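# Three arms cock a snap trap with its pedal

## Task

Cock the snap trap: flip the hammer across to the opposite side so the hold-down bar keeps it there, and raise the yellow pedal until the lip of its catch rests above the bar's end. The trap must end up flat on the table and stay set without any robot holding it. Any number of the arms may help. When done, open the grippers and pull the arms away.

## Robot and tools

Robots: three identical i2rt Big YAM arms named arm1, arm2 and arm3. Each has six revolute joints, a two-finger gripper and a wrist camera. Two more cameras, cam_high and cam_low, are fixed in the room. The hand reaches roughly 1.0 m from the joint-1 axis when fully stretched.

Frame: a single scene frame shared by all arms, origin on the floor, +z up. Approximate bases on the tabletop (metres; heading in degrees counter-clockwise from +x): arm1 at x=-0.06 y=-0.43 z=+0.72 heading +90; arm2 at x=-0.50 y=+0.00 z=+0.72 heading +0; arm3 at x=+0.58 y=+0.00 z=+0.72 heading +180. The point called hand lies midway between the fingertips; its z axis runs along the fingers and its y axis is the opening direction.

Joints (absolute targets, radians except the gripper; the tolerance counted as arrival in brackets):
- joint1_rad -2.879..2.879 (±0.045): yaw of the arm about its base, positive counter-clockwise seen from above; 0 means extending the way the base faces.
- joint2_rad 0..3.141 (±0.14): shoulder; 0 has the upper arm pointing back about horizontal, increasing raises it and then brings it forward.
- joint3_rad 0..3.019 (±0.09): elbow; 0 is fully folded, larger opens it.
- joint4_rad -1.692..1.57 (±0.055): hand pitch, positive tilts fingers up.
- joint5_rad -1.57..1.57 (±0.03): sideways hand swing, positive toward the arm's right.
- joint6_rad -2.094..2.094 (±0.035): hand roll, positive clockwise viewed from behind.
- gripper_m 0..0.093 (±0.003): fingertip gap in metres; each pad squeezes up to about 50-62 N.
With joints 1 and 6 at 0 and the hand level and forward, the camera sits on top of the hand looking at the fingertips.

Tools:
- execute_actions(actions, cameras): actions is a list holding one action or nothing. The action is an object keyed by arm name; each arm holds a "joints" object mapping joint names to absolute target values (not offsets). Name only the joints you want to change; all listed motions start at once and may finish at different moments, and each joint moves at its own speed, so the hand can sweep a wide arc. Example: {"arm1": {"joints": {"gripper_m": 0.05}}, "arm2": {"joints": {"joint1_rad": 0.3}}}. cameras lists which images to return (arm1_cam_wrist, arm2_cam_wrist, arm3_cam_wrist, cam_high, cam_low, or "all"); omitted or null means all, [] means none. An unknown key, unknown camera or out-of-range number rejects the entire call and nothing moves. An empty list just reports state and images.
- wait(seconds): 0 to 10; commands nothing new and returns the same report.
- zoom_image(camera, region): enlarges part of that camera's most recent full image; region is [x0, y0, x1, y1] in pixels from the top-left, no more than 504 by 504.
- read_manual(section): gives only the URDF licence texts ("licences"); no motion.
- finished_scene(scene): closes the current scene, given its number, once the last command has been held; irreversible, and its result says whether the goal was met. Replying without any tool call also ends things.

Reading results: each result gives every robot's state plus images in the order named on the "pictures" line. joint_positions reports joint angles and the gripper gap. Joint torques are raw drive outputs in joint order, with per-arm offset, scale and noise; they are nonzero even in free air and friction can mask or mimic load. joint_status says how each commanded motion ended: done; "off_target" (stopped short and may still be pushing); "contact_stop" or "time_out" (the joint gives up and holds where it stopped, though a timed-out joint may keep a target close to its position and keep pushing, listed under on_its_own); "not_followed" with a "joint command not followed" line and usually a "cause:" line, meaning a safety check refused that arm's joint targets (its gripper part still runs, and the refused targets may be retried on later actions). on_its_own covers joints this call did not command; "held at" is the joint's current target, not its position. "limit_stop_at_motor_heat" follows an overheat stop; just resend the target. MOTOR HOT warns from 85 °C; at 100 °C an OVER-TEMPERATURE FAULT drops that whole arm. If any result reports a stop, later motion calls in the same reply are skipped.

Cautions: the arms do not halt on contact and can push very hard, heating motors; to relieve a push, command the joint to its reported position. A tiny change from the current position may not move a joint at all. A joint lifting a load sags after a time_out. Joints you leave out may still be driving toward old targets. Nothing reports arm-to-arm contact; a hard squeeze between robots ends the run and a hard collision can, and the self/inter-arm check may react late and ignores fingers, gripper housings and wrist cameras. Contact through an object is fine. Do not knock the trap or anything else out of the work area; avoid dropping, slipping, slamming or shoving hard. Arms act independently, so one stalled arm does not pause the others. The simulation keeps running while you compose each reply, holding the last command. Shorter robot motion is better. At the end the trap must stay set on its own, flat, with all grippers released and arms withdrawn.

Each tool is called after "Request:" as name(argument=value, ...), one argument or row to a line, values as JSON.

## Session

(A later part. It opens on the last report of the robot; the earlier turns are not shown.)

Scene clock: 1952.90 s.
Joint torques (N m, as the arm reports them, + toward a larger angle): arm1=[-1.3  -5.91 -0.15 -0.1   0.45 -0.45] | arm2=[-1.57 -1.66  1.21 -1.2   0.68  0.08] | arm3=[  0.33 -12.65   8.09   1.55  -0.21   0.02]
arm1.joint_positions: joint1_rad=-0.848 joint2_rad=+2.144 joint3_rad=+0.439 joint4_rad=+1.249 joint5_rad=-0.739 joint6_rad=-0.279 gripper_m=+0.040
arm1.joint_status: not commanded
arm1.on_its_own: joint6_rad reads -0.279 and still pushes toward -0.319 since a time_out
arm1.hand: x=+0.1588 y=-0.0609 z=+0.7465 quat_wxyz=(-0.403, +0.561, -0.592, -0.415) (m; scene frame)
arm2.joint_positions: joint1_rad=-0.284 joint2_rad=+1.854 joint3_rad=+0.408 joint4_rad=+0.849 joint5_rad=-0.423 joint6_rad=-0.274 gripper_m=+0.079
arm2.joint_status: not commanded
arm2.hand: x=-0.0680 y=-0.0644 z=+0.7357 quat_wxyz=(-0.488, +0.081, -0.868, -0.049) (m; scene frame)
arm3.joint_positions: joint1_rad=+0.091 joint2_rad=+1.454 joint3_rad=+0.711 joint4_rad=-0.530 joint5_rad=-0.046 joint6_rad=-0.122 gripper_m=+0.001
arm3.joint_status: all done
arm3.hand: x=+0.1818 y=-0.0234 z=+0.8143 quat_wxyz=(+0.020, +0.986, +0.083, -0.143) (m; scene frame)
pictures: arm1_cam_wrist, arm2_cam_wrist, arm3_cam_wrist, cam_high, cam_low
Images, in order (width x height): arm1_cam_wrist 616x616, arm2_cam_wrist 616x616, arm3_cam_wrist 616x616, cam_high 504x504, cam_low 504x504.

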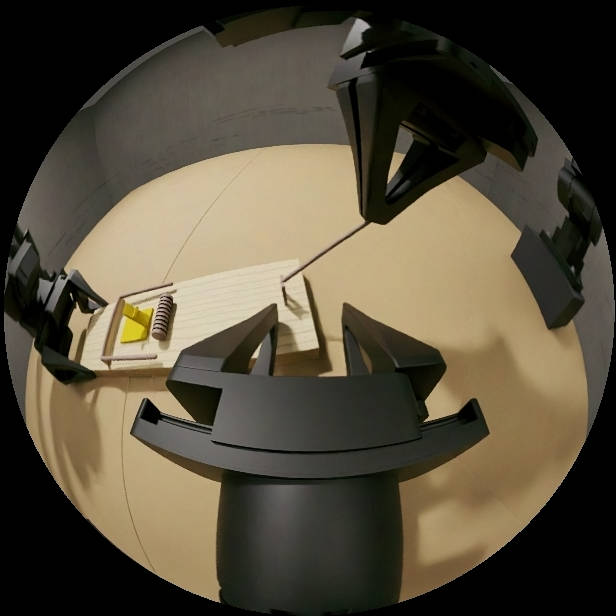

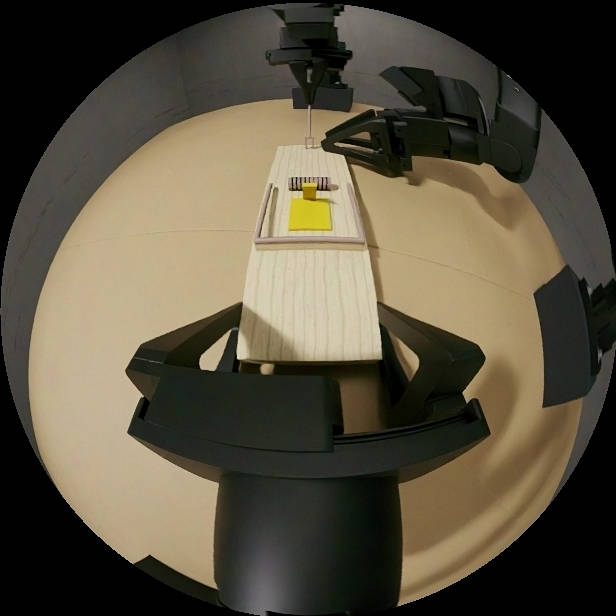

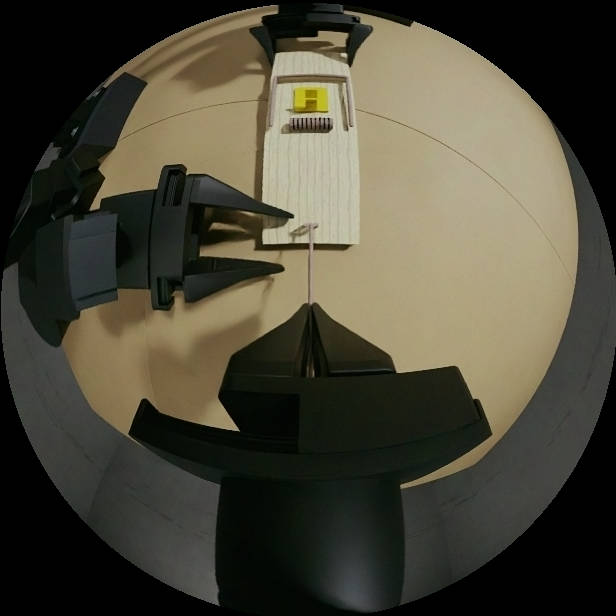

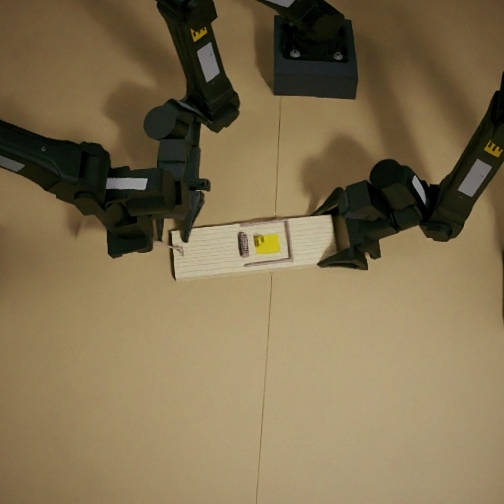

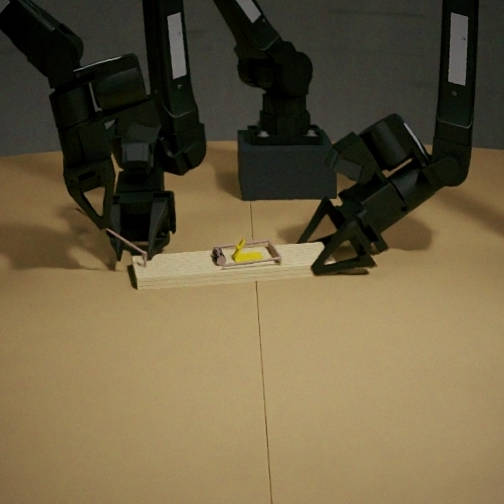

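Request:
execute_actions(
  actions=[
    {"arm3":{"joints":{"joint1_rad":0.106,"joint3_rad":0.798}}},
  ],
  cameras=["cam_low","arm1_cam_wrist"],
)

Scene clock: 1967.23 s.
Joint torques (N m, as the arm reports them, + toward a larger angle): arm1=[-1.24 -6.33 -0.13  0.    0.45 -0.43] | arm2=[-1.31 -1.71  1.25 -1.31  0.69  0.09] | arm3=[  1.36 -12.85  14.13   1.9   -0.21   0.02]
arm1.joint_positions: joint1_rad=-0.848 joint2_rad=+2.144 joint3_rad=+0.439 joint4_rad=+1.249 joint5_rad=-0.739 joint6_rad=-0.279 gripper_m=+0.040
arm1.joint_status: not commanded
arm1.on_its_own: joint6_rad reads -0.279 and still pushes toward -0.319 since a time_out
arm1.hand: x=+0.1588 y=-0.0609 z=+0.7465 quat_wxyz=(-0.403, +0.561, -0.592, -0.415) (m; scene frame)
arm2.joint_positions: joint1_rad=-0.284 joint2_rad=+1.854 joint3_rad=+0.408 joint4_rad=+0.849 joint5_rad=-0.423 joint6_rad=-0.274 gripper_m=+0.079
arm2.joint_status: not commanded
arm2.hand: x=-0.0680 y=-0.0644 z=+0.7357 quat_wxyz=(-0.488, +0.081, -0.868, -0.049) (m; scene frame)
arm3.joint_positions: joint1_rad=+0.091 joint2_rad=+1.454 joint3_rad=+0.717 joint4_rad=-0.538 joint5_rad=-0.046 joint6_rad=-0.122 gripper_m=+0.001
arm3.joint_status: all done
arm3.hand: x=+0.1804 y=-0.0234 z=+0.8160 quat_wxyz=(+0.020, +0.986, +0.083, -0.143) (m; scene frame)
pictures: arm1_cam_wrist, cam_low
Images, in order (width x height): arm1_cam_wrist 616x616, cam_low 504x504.

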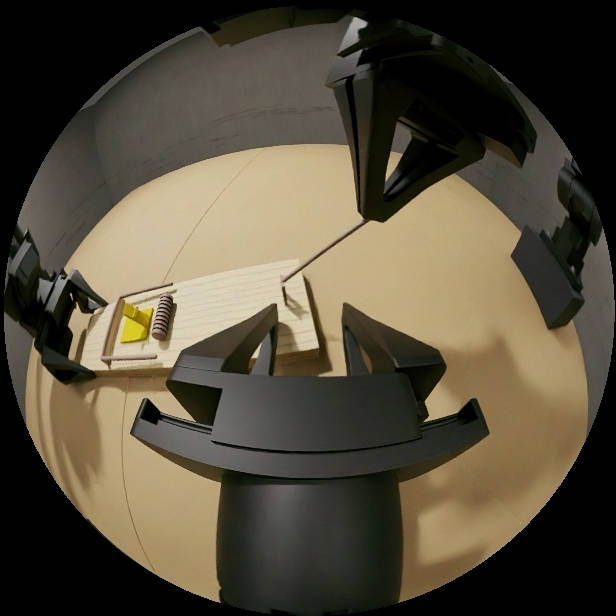

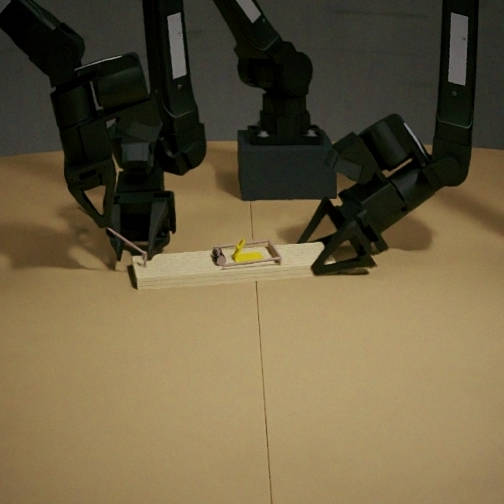

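Request:
execute_actions(
  actions=[
    {"arm3":{"joints":{"joint1_rad":0.078,"joint2_rad":1.62,"joint3_rad":0.645,"joint4_rad":-0.37}}},
  ],
  cameras=["cam_low","arm1_cam_wrist"],
)

Scene clock: 2006.97 s.
Joint torques (N m, as the arm reports them, + toward a larger angle): arm1=[-1.1  -6.45 -0.3  -0.01  0.45 -0.46] | arm2=[-1.37 -1.63  1.24 -1.22  0.68  0.08] | arm3=[ -0.46 -12.54   4.26   1.03  -0.2    0.02]
arm1.joint_positions: joint1_rad=-0.848 joint2_rad=+2.144 joint3_rad=+0.439 joint4_rad=+1.249 joint5_rad=-0.739 joint6_rad=-0.279 gripper_m=+0.040
arm1.joint_status: not commanded
arm1.on_its_own: joint6_rad reads -0.279 and still pushes toward -0.319 since a time_out
arm1.hand: x=+0.1588 y=-0.0609 z=+0.7465 quat_wxyz=(-0.403, +0.561, -0.592, -0.415) (m; scene frame)
arm2.joint_positions: joint1_rad=-0.284 joint2_rad=+1.854 joint3_rad=+0.408 joint4_rad=+0.849 joint5_rad=-0.423 joint6_rad=-0.274 gripper_m=+0.079
arm2.joint_status: not commanded
arm2.hand: x=-0.0680 y=-0.0644 z=+0.7357 quat_wxyz=(-0.488, +0.081, -0.868, -0.049) (m; scene frame)
arm3.joint_positions: joint1_rad=+0.087 joint2_rad=+1.611 joint3_rad=+0.664 joint4_rad=-0.369 joint5_rad=-0.046 joint6_rad=-0.122 gripper_m=+0.001
arm3.joint_status: all done
arm3.hand: x=+0.1913 y=-0.0217 z=+0.7514 quat_wxyz=(+0.021, +0.989, +0.081, -0.122) (m; scene frame)
pictures: arm1_cam_wrist, cam_low
Images, in order (width x height): arm1_cam_wrist 616x616, cam_low 504x504.

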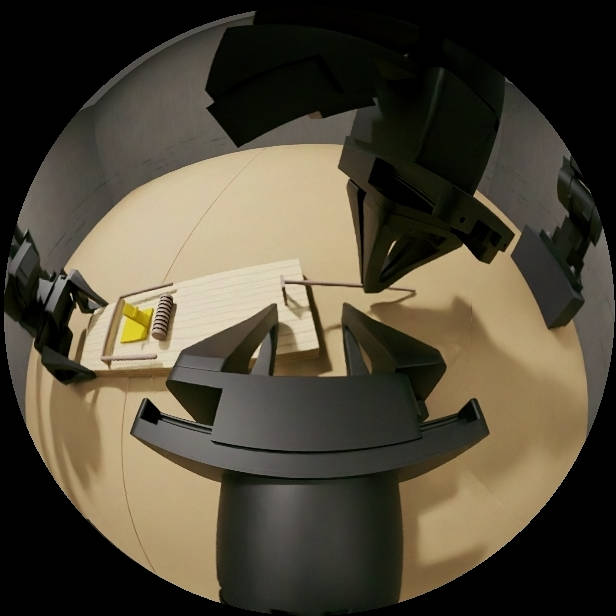

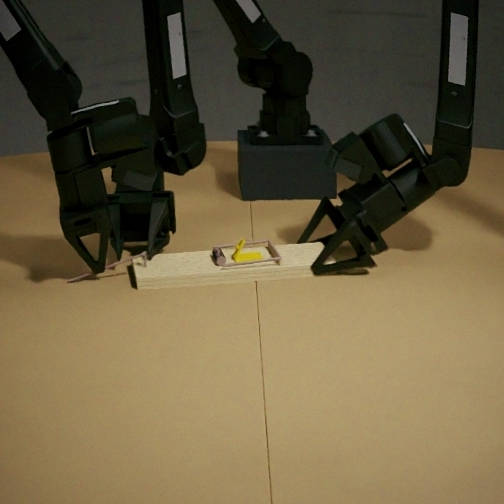

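Request:
execute_actions(
  actions=[
    {"arm1":{"joints":{"joint1_rad":-0.83,"joint2_rad":2.09,"joint3_rad":0.40,"joint4_rad":1.40,"joint6_rad":-0.5}},"arm2":{"joints":{"joint1_rad":-0.294,"joint2_rad":1.947,"joint3_rad":0.33}},"arm3":{"joints":{"joint2_rad":1.46,"joint3_rad":0.664,"joint4_rad":-0.40,"gripper_m":0.02}}},
  ],
  cameras=["cam_low","cam_high"],
)

Scene clock: 2115.00 s.
Joint torques (N m, as the arm reports them, + toward a larger angle): arm1=[ -0.55 -10.92   0.7    3.33  -0.01  -0.15] | arm2=[-1.71 -0.22 -3.04 -1.59  0.68  0.06] | arm3=[ -0.47 -11.47   7.35   0.96  -0.12   0.02]
arm1.joint_positions: joint1_rad=-0.837 joint2_rad=+2.095 joint3_rad=+0.400 joint4_rad=+1.379 joint5_rad=-0.726 joint6_rad=-0.484 gripper_m=+0.040
arm1.joint_status: all done
arm1.hand: x=+0.1571 y=-0.0583 z=+0.7840 quat_wxyz=(-0.499, +0.615, -0.490, -0.363) (m; scene frame)
arm2.joint_positions: joint1_rad=-0.284 joint2_rad=+1.857 joint3_rad=+0.405 joint4_rad=+0.857 joint5_rad=-0.423 joint6_rad=-0.273 gripper_m=+0.079
arm2.joint_status: all done
arm2.hand: x=-0.0692 y=-0.0640 z=+0.7351 quat_wxyz=(-0.488, +0.081, -0.868, -0.049) (m; scene frame)
arm3.joint_positions: joint1_rad=+0.087 joint2_rad=+1.450 joint3_rad=+0.664 joint4_rad=-0.393 joint5_rad=-0.048 joint6_rad=-0.122 gripper_m=+0.020
arm3.joint_status: all done
arm3.hand: x=+0.1730 y=-0.0222 z=+0.8101 quat_wxyz=(+0.018, +0.978, +0.081, -0.190) (m; scene frame)
pictures: cam_high, cam_low
Images, in order (width x height): cam_high 504x504, cam_low 504x504.

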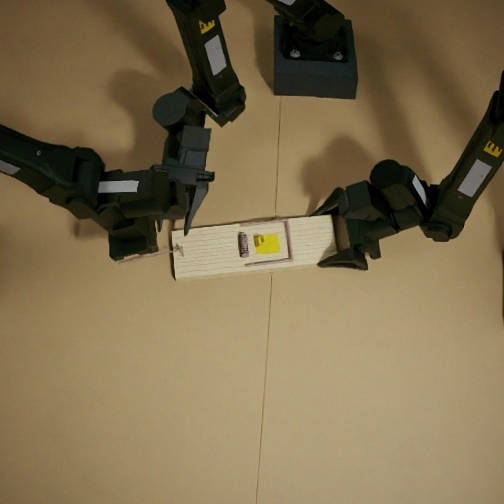

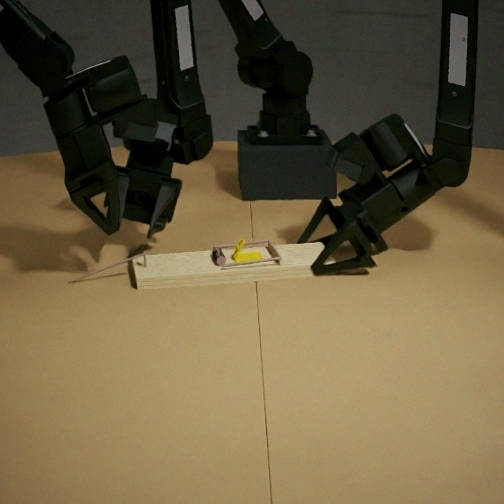

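Request:
execute_actions(
  actions=[
    {"arm1":{"joints":{"joint1_rad":-0.645,"joint2_rad":1.67,"joint3_rad":0.155,"joint4_rad":0.85,"joint5_rad":-0.69,"joint6_rad":-1.095}},"arm3":{"joints":{"joint1_rad":0.066,"joint2_rad":1.886,"joint3_rad":1.18,"joint4_rad":-0.285,"joint5_rad":-0.085,"joint6_rad":-0.163}}},
  ],
)

Scene clock: 2140.23 s.
Joint torques (N m, as the arm reports them, + toward a larger angle): arm1=[-1.14 -5.9   2.27  1.2  -0.25 -0.11] | arm2=[-1.87 -0.6  -3.01 -1.72  0.67  0.06] | arm3=[ -0.8  -18.32  11.31   2.03  -0.15  -0.09]
arm1.joint_positions: joint1_rad=-0.639 joint2_rad=+1.673 joint3_rad=+0.152 joint4_rad=+0.864 joint5_rad=-0.691 joint6_rad=-1.080 gripper_m=+0.040
arm1.joint_status: all done
arm1.hand: x=+0.0247 y=-0.1120 z=+0.7950 quat_wxyz=(-0.429, +0.800, -0.311, -0.281) (m; scene frame)
arm2.joint_positions: joint1_rad=-0.284 joint2_rad=+1.857 joint3_rad=+0.405 joint4_rad=+0.857 joint5_rad=-0.423 joint6_rad=-0.273 gripper_m=+0.079
arm2.joint_status: not commanded
arm2.hand: x=-0.0692 y=-0.0640 z=+0.7351 quat_wxyz=(-0.488, +0.081, -0.868, -0.049) (m; scene frame)
arm3.joint_positions: joint1_rad=+0.080 joint2_rad=+1.865 joint3_rad=+1.139 joint4_rad=-0.295 joint5_rad=-0.081 joint6_rad=-0.156 gripper_m=+0.020
arm3.joint_status: all done
arm3.hand: x=-0.0300 y=-0.0313 z=+0.8009 quat_wxyz=(+0.025, +0.958, +0.099, -0.268) (m; scene frame)
pictures: arm1_cam_wrist, arm2_cam_wrist, arm3_cam_wrist, cam_high, cam_low
Images, in order (width x height): arm1_cam_wrist 616x616, arm2_cam_wrist 616x616, arm3_cam_wrist 616x616, cam_high 504x504, cam_low 504x504.

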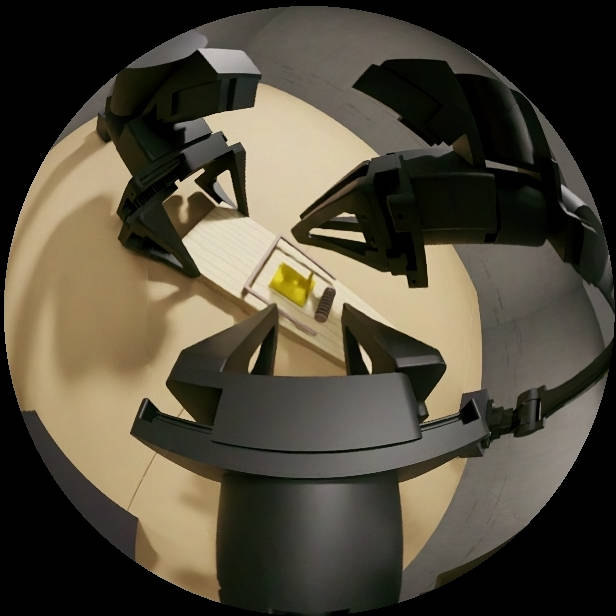

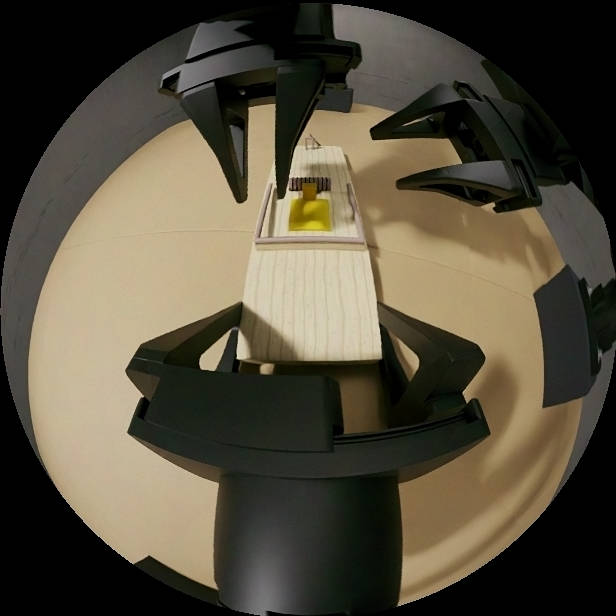

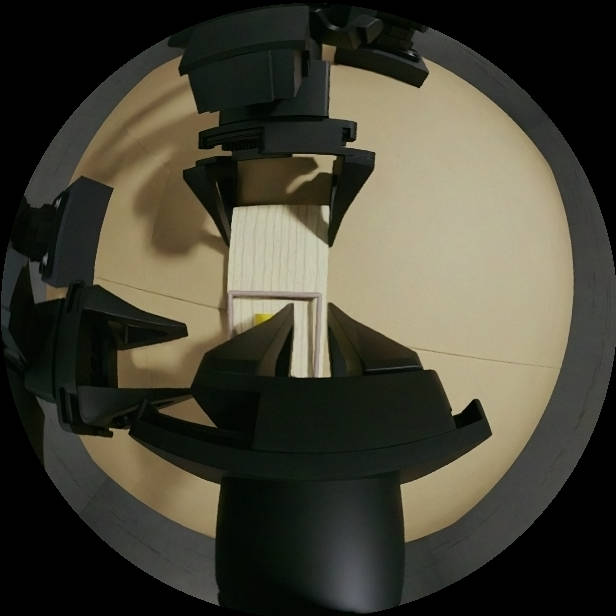

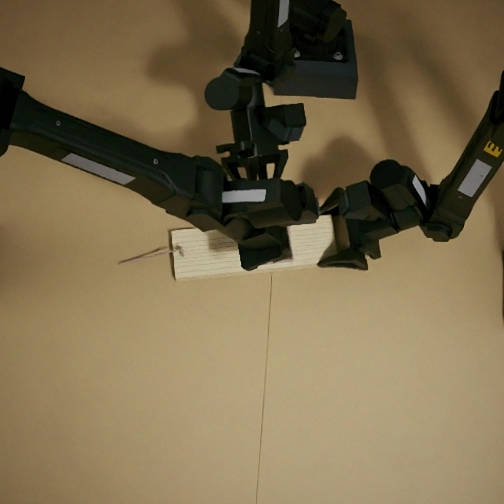

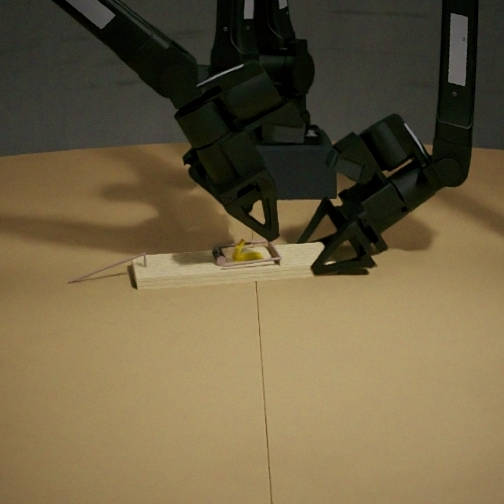

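Request:
execute_actions(
  actions=[
    {"arm3":{"joints":{"joint1_rad":0.059,"joint2_rad":1.963,"joint4_rad":-0.246}}},
  ],
  cameras=["arm3_cam_wrist","cam_low","arm2_cam_wrist","arm1_cam_wrist"],
)

Scene clock: 2151.63 s.
Joint torques (N m, as the arm reports them, + toward a larger angle): arm1=[-1.67 -6.5   2.39  1.21 -0.29 -0.13] | arm2=[-1.91 -0.54 -2.93 -1.57  0.68  0.08] | arm3=[ -0.64 -18.2   10.1    1.96  -0.06  -0.08]
arm1.joint_positions: joint1_rad=-0.639 joint2_rad=+1.673 joint3_rad=+0.152 joint4_rad=+0.864 joint5_rad=-0.691 joint6_rad=-1.080 gripper_m=+0.040
arm1.joint_status: not commanded
arm1.hand: x=+0.0247 y=-0.1120 z=+0.7950 quat_wxyz=(-0.429, +0.800, -0.311, -0.281) (m; scene frame)
arm2.joint_positions: joint1_rad=-0.284 joint2_rad=+1.857 joint3_rad=+0.404 joint4_rad=+0.857 joint5_rad=-0.423 joint6_rad=-0.273 gripper_m=+0.079
arm2.joint_status: not commanded
arm2.hand: x=-0.0693 y=-0.0640 z=+0.7351 quat_wxyz=(-0.488, +0.081, -0.868, -0.049) (m; scene frame)
arm3.joint_positions: joint1_rad=+0.071 joint2_rad=+1.937 joint3_rad=+1.148 joint4_rad=-0.255 joint5_rad=-0.083 joint6_rad=-0.156 gripper_m=+0.020
arm3.joint_status: all done
arm3.hand: x=-0.0324 y=-0.0261 z=+0.7668 quat_wxyz=(+0.026, +0.962, +0.094, -0.256) (m; scene frame)
pictures: arm1_cam_wrist, arm2_cam_wrist, arm3_cam_wrist, cam_low
Images, in order (width x height): arm1_cam_wrist 616x616, arm2_cam_wrist 616x616, arm3_cam_wrist 616x616, cam_low 504x504.

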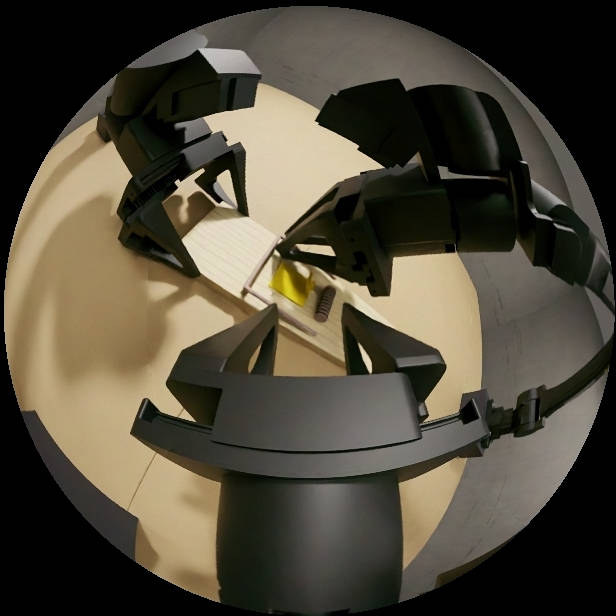

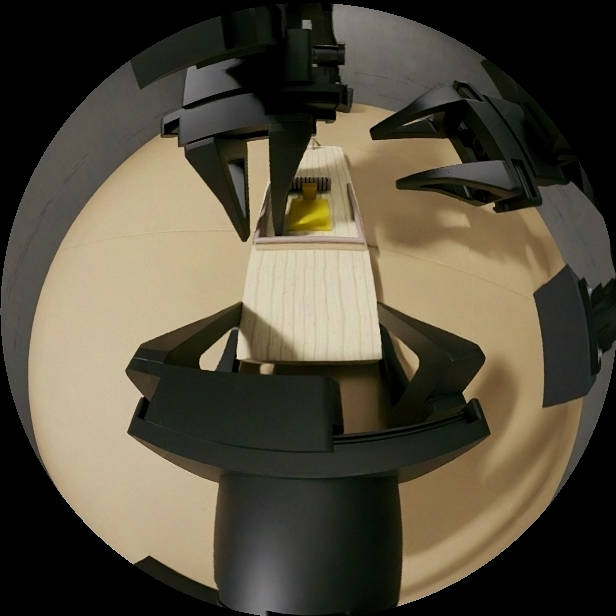

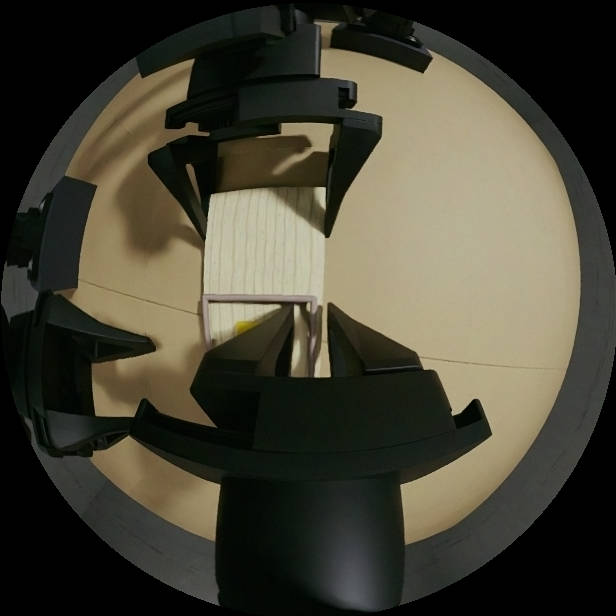

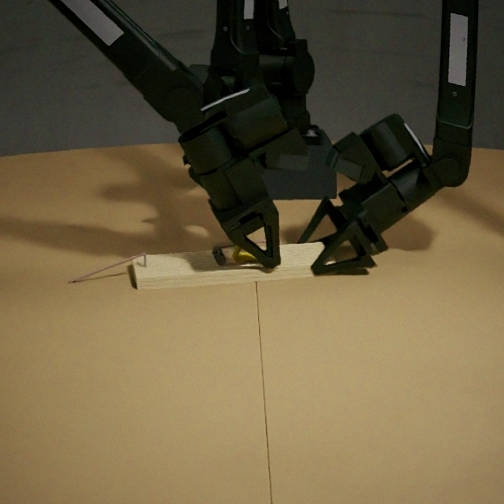

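Request:
execute_actions(
  actions=[
    {"arm3":{"joints":{"joint2_rad":1.969,"joint3_rad":1.129}}},
  ],
  cameras=["arm3_cam_wrist","cam_low","arm2_cam_wrist","arm1_cam_wrist"],
)

Scene clock: 2157.43 s.
Joint torques (N m, as the arm reports them, + toward a larger angle): arm1=[-1.45 -6.42  2.41  1.23 -0.28 -0.11] | arm2=[-1.94 -0.72 -2.91 -1.64  0.68  0.07] | arm3=[ -0.67 -17.93   5.83   1.99  -0.06  -0.08]
arm1.joint_positions: joint1_rad=-0.639 joint2_rad=+1.673 joint3_rad=+0.152 joint4_rad=+0.864 joint5_rad=-0.691 joint6_rad=-1.080 gripper_m=+0.040
arm1.joint_status: not commanded
arm1.hand: x=+0.0247 y=-0.1120 z=+0.7950 quat_wxyz=(-0.429, +0.800, -0.311, -0.281) (m; scene frame)
arm2.joint_positions: joint1_rad=-0.284 joint2_rad=+1.857 joint3_rad=+0.404 joint4_rad=+0.857 joint5_rad=-0.423 joint6_rad=-0.273 gripper_m=+0.079
arm2.joint_status: not commanded
arm2.hand: x=-0.0693 y=-0.0640 z=+0.7351 quat_wxyz=(-0.488, +0.081, -0.868, -0.049) (m; scene frame)
arm3.joint_positions: joint1_rad=+0.071 joint2_rad=+1.937 joint3_rad=+1.148 joint4_rad=-0.255 joint5_rad=-0.083 joint6_rad=-0.156 gripper_m=+0.020
arm3.joint_status: all done
arm3.hand: x=-0.0324 y=-0.0261 z=+0.7668 quat_wxyz=(+0.026, +0.962, +0.094, -0.256) (m; scene frame)
pictures: arm1_cam_wrist, arm2_cam_wrist, arm3_cam_wrist, cam_low
Images, in order (width x height): arm1_cam_wrist 616x616, arm2_cam_wrist 616x616, arm3_cam_wrist 616x616, cam_low 504x504.

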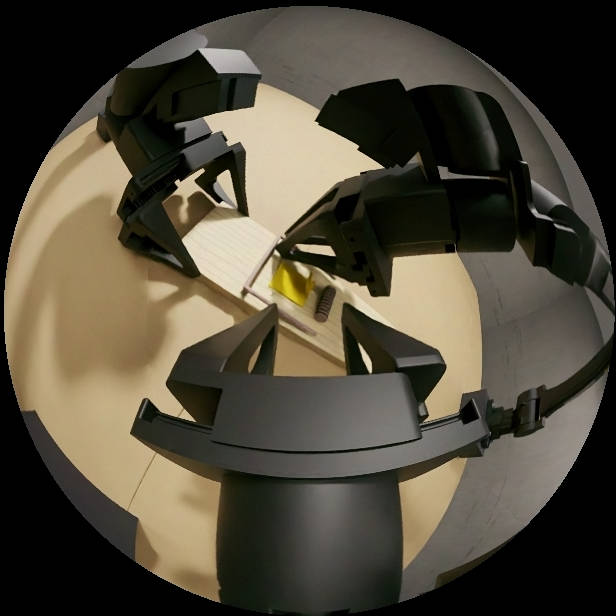

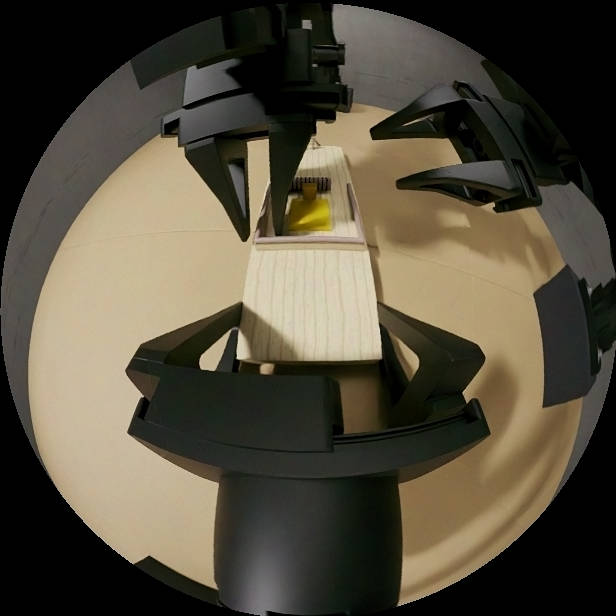

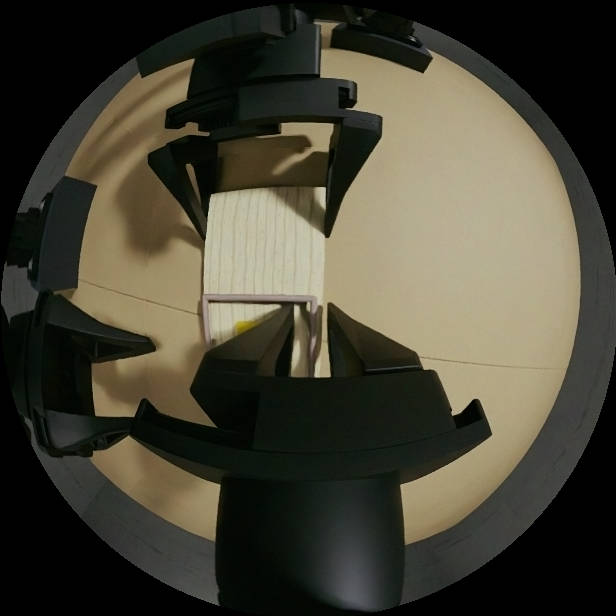

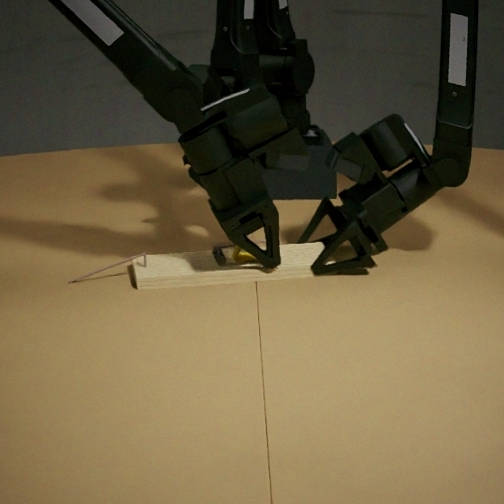

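Request:
zoom_image(
  camera="arm2_cam_wrist",
  region=[200, 150, 380, 280],
)

Request:
zoom_image(
  camera="cam_low",
  region=[200, 210, 330, 300],
)

Request:
zoom_image(
  camera="arm1_cam_wrist",
  region=[230, 200, 370, 330],
)

Region (200, 150, 380, 280) of arm2_cam_wrist's 616x616 image, scaled by 2.800, with more detail than that image has.

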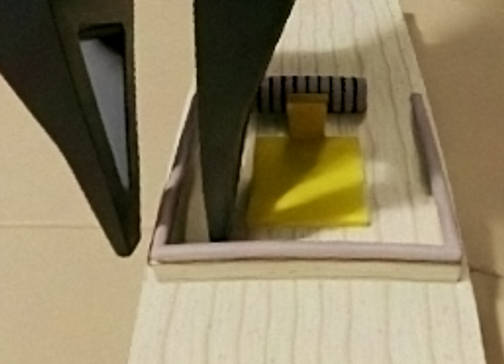

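Region (200, 210, 330, 300) of cam_low's 504x504 image, scaled by 3.877, with more detail than that image has; it fills the top 349 rows of this view, and the rest is white.

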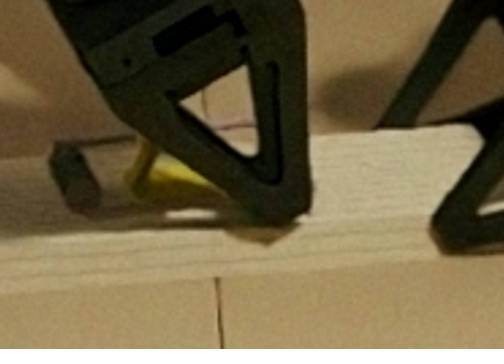

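Region (230, 200, 370, 330) of arm1_cam_wrist's 616x616 image, scaled by 3.600, with more detail than that image has; it fills the top 468 rows of this view, and the rest is white.

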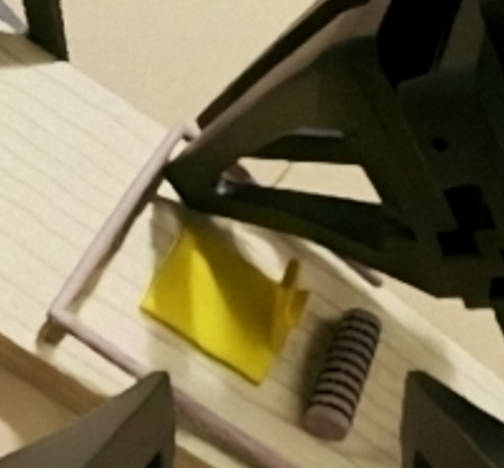

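Request:
execute_actions(
  actions=[
    {"arm3":{"joints":{"joint4_rad":-0.30,"joint2_rad":1.975}}},
  ],
  cameras=["arm3_cam_wrist","cam_low","arm2_cam_wrist","arm1_cam_wrist"],
)

Scene clock: 2168.57 s.
Joint torques (N m, as the arm reports them, + toward a larger angle): arm1=[-1.45 -6.58  2.42  1.29 -0.3  -0.11] | arm2=[-1.78 -0.58 -3.   -1.54  0.7   0.07] | arm3=[ -0.67 -17.53   5.81   0.21  -0.06  -0.08]
arm1.joint_positions: joint1_rad=-0.639 joint2_rad=+1.673 joint3_rad=+0.152 joint4_rad=+0.864 joint5_rad=-0.691 joint6_rad=-1.080 gripper_m=+0.040
arm1.joint_status: not commanded
arm1.hand: x=+0.0247 y=-0.1120 z=+0.7950 quat_wxyz=(-0.429, +0.800, -0.311, -0.281) (m; scene frame)
arm2.joint_positions: joint1_rad=-0.284 joint2_rad=+1.857 joint3_rad=+0.404 joint4_rad=+0.857 joint5_rad=-0.423 joint6_rad=-0.273 gripper_m=+0.079
arm2.joint_status: not commanded
arm2.hand: x=-0.0693 y=-0.0640 z=+0.7351 quat_wxyz=(-0.488, +0.081, -0.868, -0.049) (m; scene frame)
arm3.joint_positions: joint1_rad=+0.071 joint2_rad=+1.937 joint3_rad=+1.148 joint4_rad=-0.271 joint5_rad=-0.083 joint6_rad=-0.156 gripper_m=+0.020
arm3.joint_status: all done
arm3.hand: x=-0.0289 y=-0.0260 z=+0.7645 quat_wxyz=(+0.026, +0.964, +0.094, -0.248) (m; scene frame)
pictures: arm1_cam_wrist, arm2_cam_wrist, arm3_cam_wrist, cam_low
Images, in order (width x height): arm1_cam_wrist 616x616, arm2_cam_wrist 616x616, arm3_cam_wrist 616x616, cam_low 504x504.

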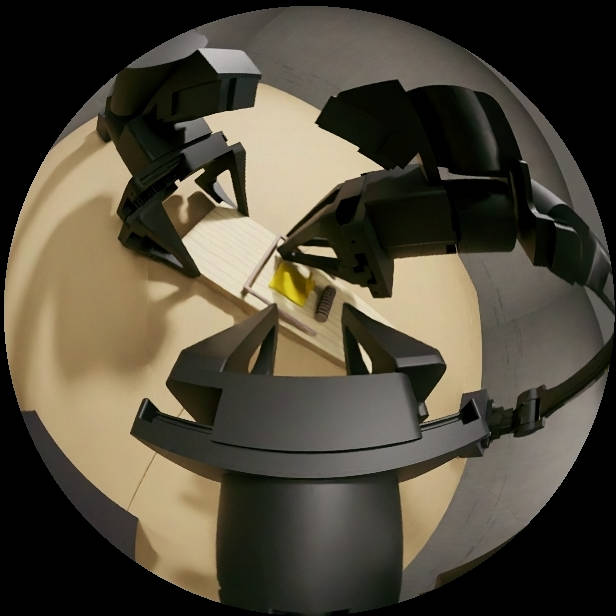

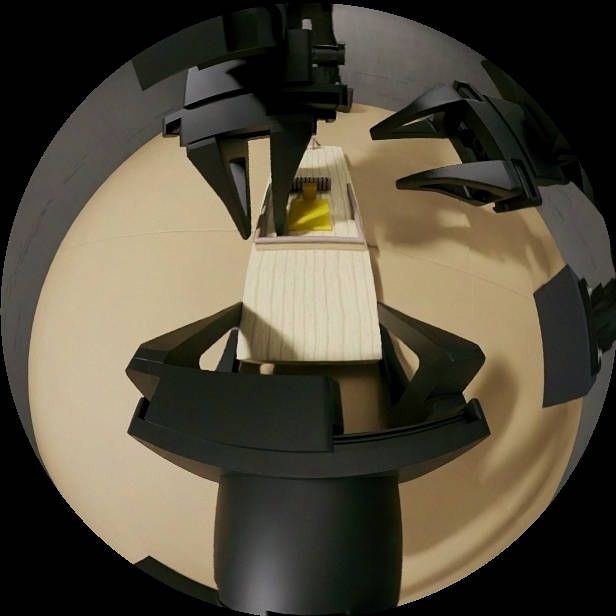

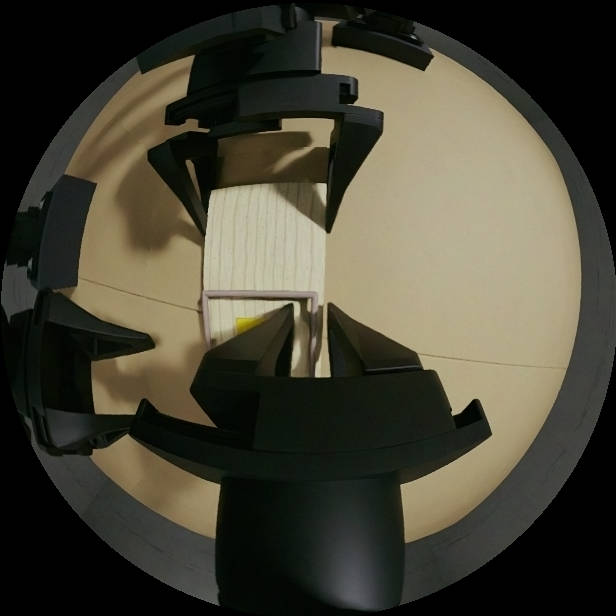

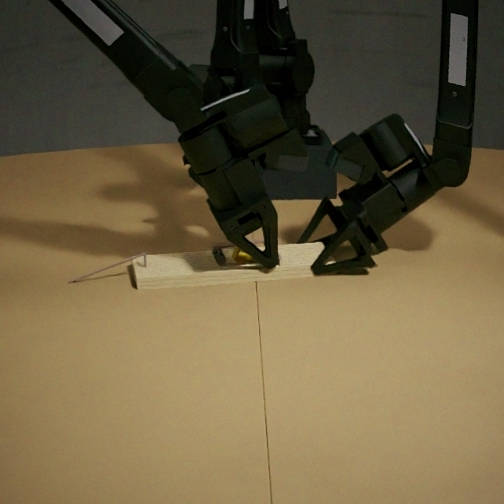

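Request:
execute_actions(
  actions=[
    {"arm3":{"joints":{"joint2_rad":1.988,"gripper_m":0.012}}},
  ],
  cameras=["cam_low","arm2_cam_wrist","arm1_cam_wrist"],
)

Scene clock: 2172.30 s.
Joint torques (N m, as the arm reports them, + toward a larger angle): arm1=[-1.38 -6.27  2.46  1.21 -0.28 -0.16] | arm2=[-1.97 -0.5  -2.98 -1.66  0.69  0.07] | arm3=[ -0.68 -16.4    5.82   0.36   0.22  -0.08]
arm1.joint_positions: joint1_rad=-0.639 joint2_rad=+1.673 joint3_rad=+0.152 joint4_rad=+0.864 joint5_rad=-0.691 joint6_rad=-1.080 gripper_m=+0.040
arm1.joint_status: not commanded
arm1.hand: x=+0.0247 y=-0.1120 z=+0.7950 quat_wxyz=(-0.429, +0.800, -0.311, -0.281) (m; scene frame)
arm2.joint_positions: joint1_rad=-0.284 joint2_rad=+1.857 joint3_rad=+0.404 joint4_rad=+0.857 joint5_rad=-0.423 joint6_rad=-0.273 gripper_m=+0.079
arm2.joint_status: not commanded
arm2.hand: x=-0.0693 y=-0.0640 z=+0.7351 quat_wxyz=(-0.488, +0.081, -0.868, -0.049) (m; scene frame)
arm3.joint_positions: joint1_rad=+0.071 joint2_rad=+1.937 joint3_rad=+1.148 joint4_rad=-0.274 joint5_rad=-0.089 joint6_rad=-0.156 gripper_m=+0.012
arm3.joint_status: all done
arm3.hand: x=-0.0282 y=-0.0271 z=+0.7642 quat_wxyz=(+0.029, +0.964, +0.095, -0.247) (m; scene frame)
pictures: arm1_cam_wrist, arm2_cam_wrist, cam_low
Images, in order (width x height): arm1_cam_wrist 616x616, arm2_cam_wrist 616x616, cam_low 504x504.

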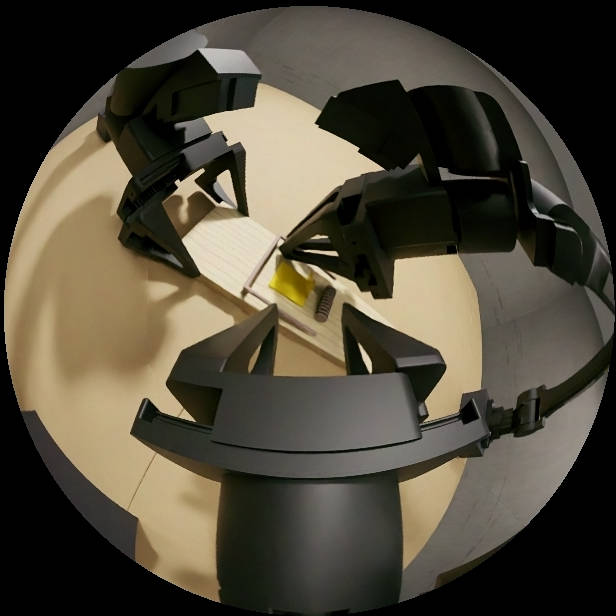

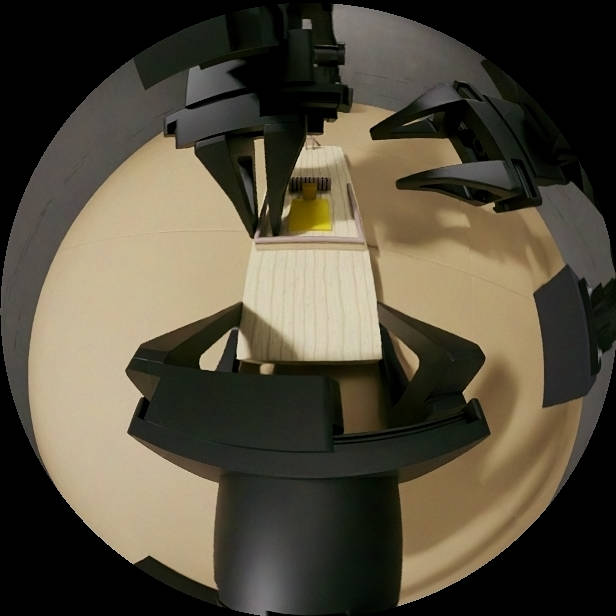

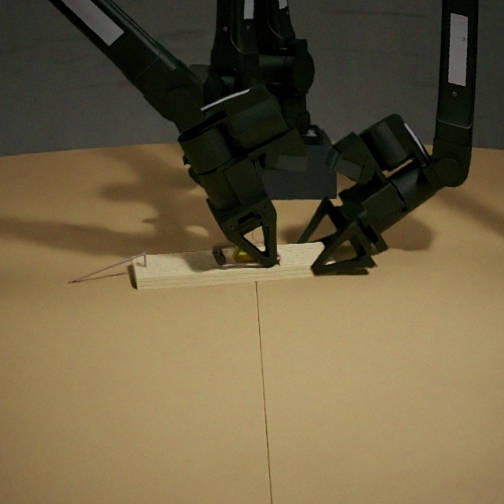

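Request:
execute_actions(
  actions=[
    {"arm3":{"joints":{"joint2_rad":1.93,"joint3_rad":1.16,"joint4_rad":-0.27,"gripper_m":0.0}}},
  ],
  cameras=["cam_low","arm2_cam_wrist","arm3_cam_wrist"],
)

Scene clock: 2177.00 s.
Joint torques (N m, as the arm reports them, + toward a larger angle): arm1=[-1.4  -6.33  2.32  1.26 -0.29 -0.15] | arm2=[-1.9  -0.32 -2.98 -1.63  0.64  0.08] | arm3=[ -0.35 -20.99   8.42   1.55   0.08  -0.09]
arm1.joint_positions: joint1_rad=-0.639 joint2_rad=+1.673 joint3_rad=+0.152 joint4_rad=+0.864 joint5_rad=-0.691 joint6_rad=-1.080 gripper_m=+0.040
arm1.joint_status: not commanded
arm1.hand: x=+0.0247 y=-0.1120 z=+0.7950 quat_wxyz=(-0.429, +0.800, -0.311, -0.281) (m; scene frame)
arm2.joint_positions: joint1_rad=-0.284 joint2_rad=+1.857 joint3_rad=+0.404 joint4_rad=+0.857 joint5_rad=-0.422 joint6_rad=-0.272 gripper_m=+0.079
arm2.joint_status: not commanded
arm2.hand: x=-0.0693 y=-0.0642 z=+0.7350 quat_wxyz=(-0.488, +0.080, -0.868, -0.049) (m; scene frame)
arm3.joint_positions: joint1_rad=+0.067 joint2_rad=+1.936 joint3_rad=+1.148 joint4_rad=-0.270 joint5_rad=-0.086 joint6_rad=-0.156 gripper_m=+0.001
arm3.joint_status: all done
arm3.hand: x=-0.0293 y=-0.0243 z=+0.7653 quat_wxyz=(+0.027, +0.964, +0.093, -0.249) (m; scene frame)
pictures: arm2_cam_wrist, arm3_cam_wrist, cam_low
Images, in order (width x height): arm2_cam_wrist 616x616, arm3_cam_wrist 616x616, cam_low 504x504.

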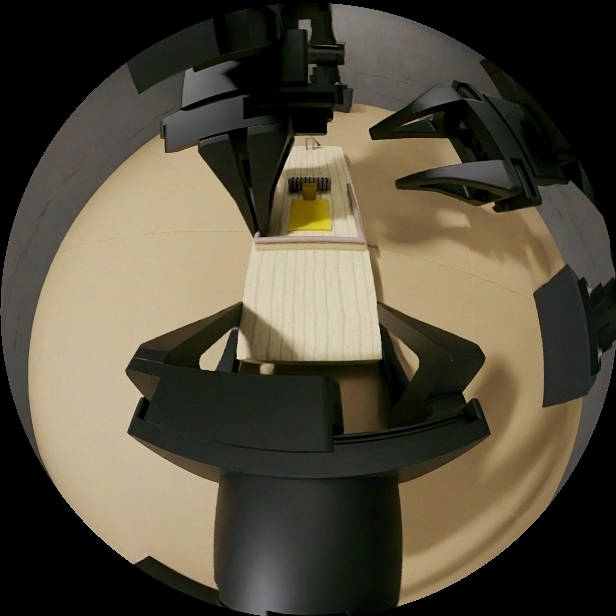

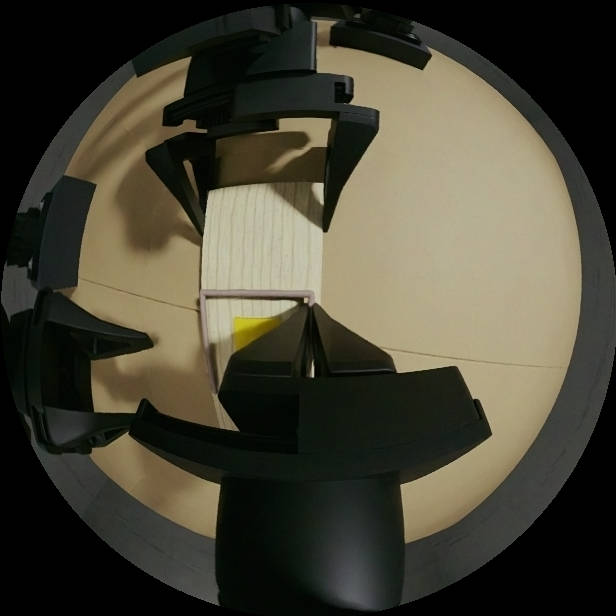

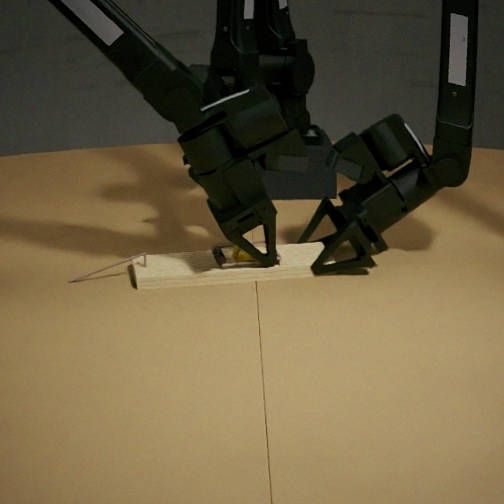

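Request:
execute_actions(
  actions=[
    {"arm3":{"joints":{"joint1_rad":0.047,"joint2_rad":1.80,"joint3_rad":1.028,"joint4_rad":-0.013,"joint5_rad":-0.118}}},
  ],
  cameras=["cam_low","arm2_cam_wrist","arm1_cam_wrist"],
)

Scene clock: 2232.33 s.
Joint torques (N m, as the arm reports them, + toward a larger angle): arm1=[-1.26 -6.22  2.4   1.31 -0.28 -0.13] | arm2=[-1.78 -0.46 -3.05 -1.83  0.62 -0.04] | arm3=[ -0.71 -25.01   7.34   3.26  -0.21  -0.1 ]
arm1.joint_positions: joint1_rad=-0.639 joint2_rad=+1.673 joint3_rad=+0.152 joint4_rad=+0.864 joint5_rad=-0.691 joint6_rad=-1.080 gripper_m=+0.040
arm1.joint_status: not commanded
arm1.hand: x=+0.0247 y=-0.1120 z=+0.7950 quat_wxyz=(-0.429, +0.800, -0.311, -0.281) (m; scene frame)
arm2.joint_positions: joint1_rad=-0.284 joint2_rad=+1.858 joint3_rad=+0.404 joint4_rad=+0.862 joint5_rad=-0.422 joint6_rad=-0.263 gripper_m=+0.079
arm2.joint_status: not commanded
arm2.hand: x=-0.0689 y=-0.0643 z=+0.7354 quat_wxyz=(-0.489, +0.077, -0.867, -0.051) (m; scene frame)
arm3.joint_positions: joint1_rad=+0.060 joint2_rad=+1.871 joint3_rad=+1.026 joint4_rad=-0.045 joint5_rad=-0.112 joint6_rad=-0.154 gripper_m=+0.001
arm3.joint_status: all done
arm3.hand: x=-0.0261 y=-0.0244 z=+0.7866 quat_wxyz=(+0.032, +0.938, +0.094, -0.331) (m; scene frame)
pictures: arm1_cam_wrist, arm2_cam_wrist, cam_low
Images, in order (width x height): arm1_cam_wrist 616x616, arm2_cam_wrist 616x616, cam_low 504x504.

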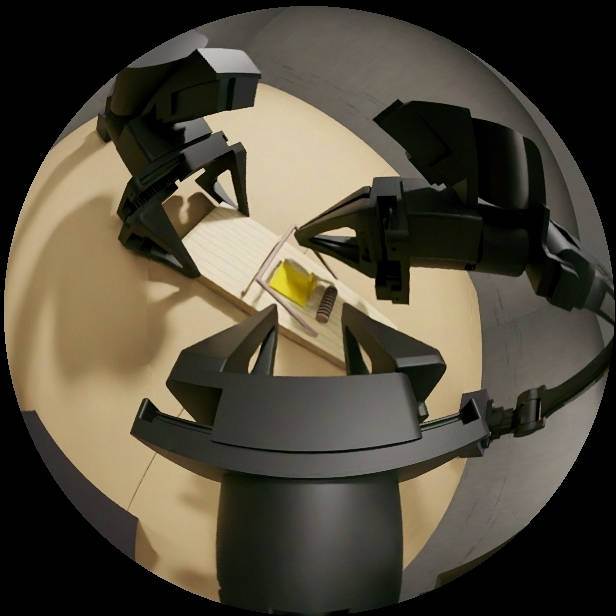

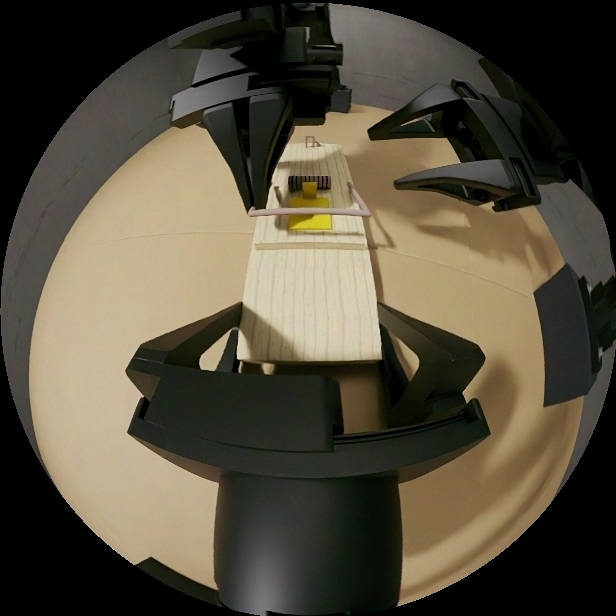

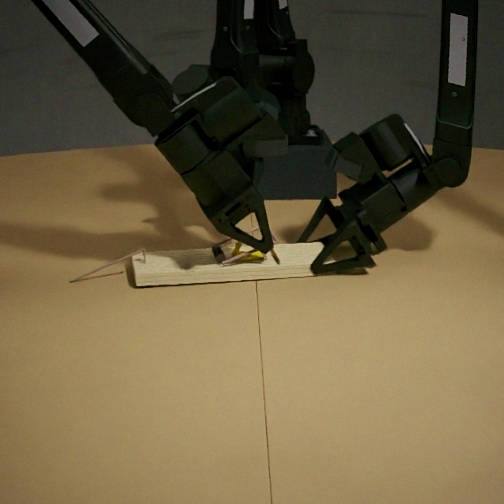

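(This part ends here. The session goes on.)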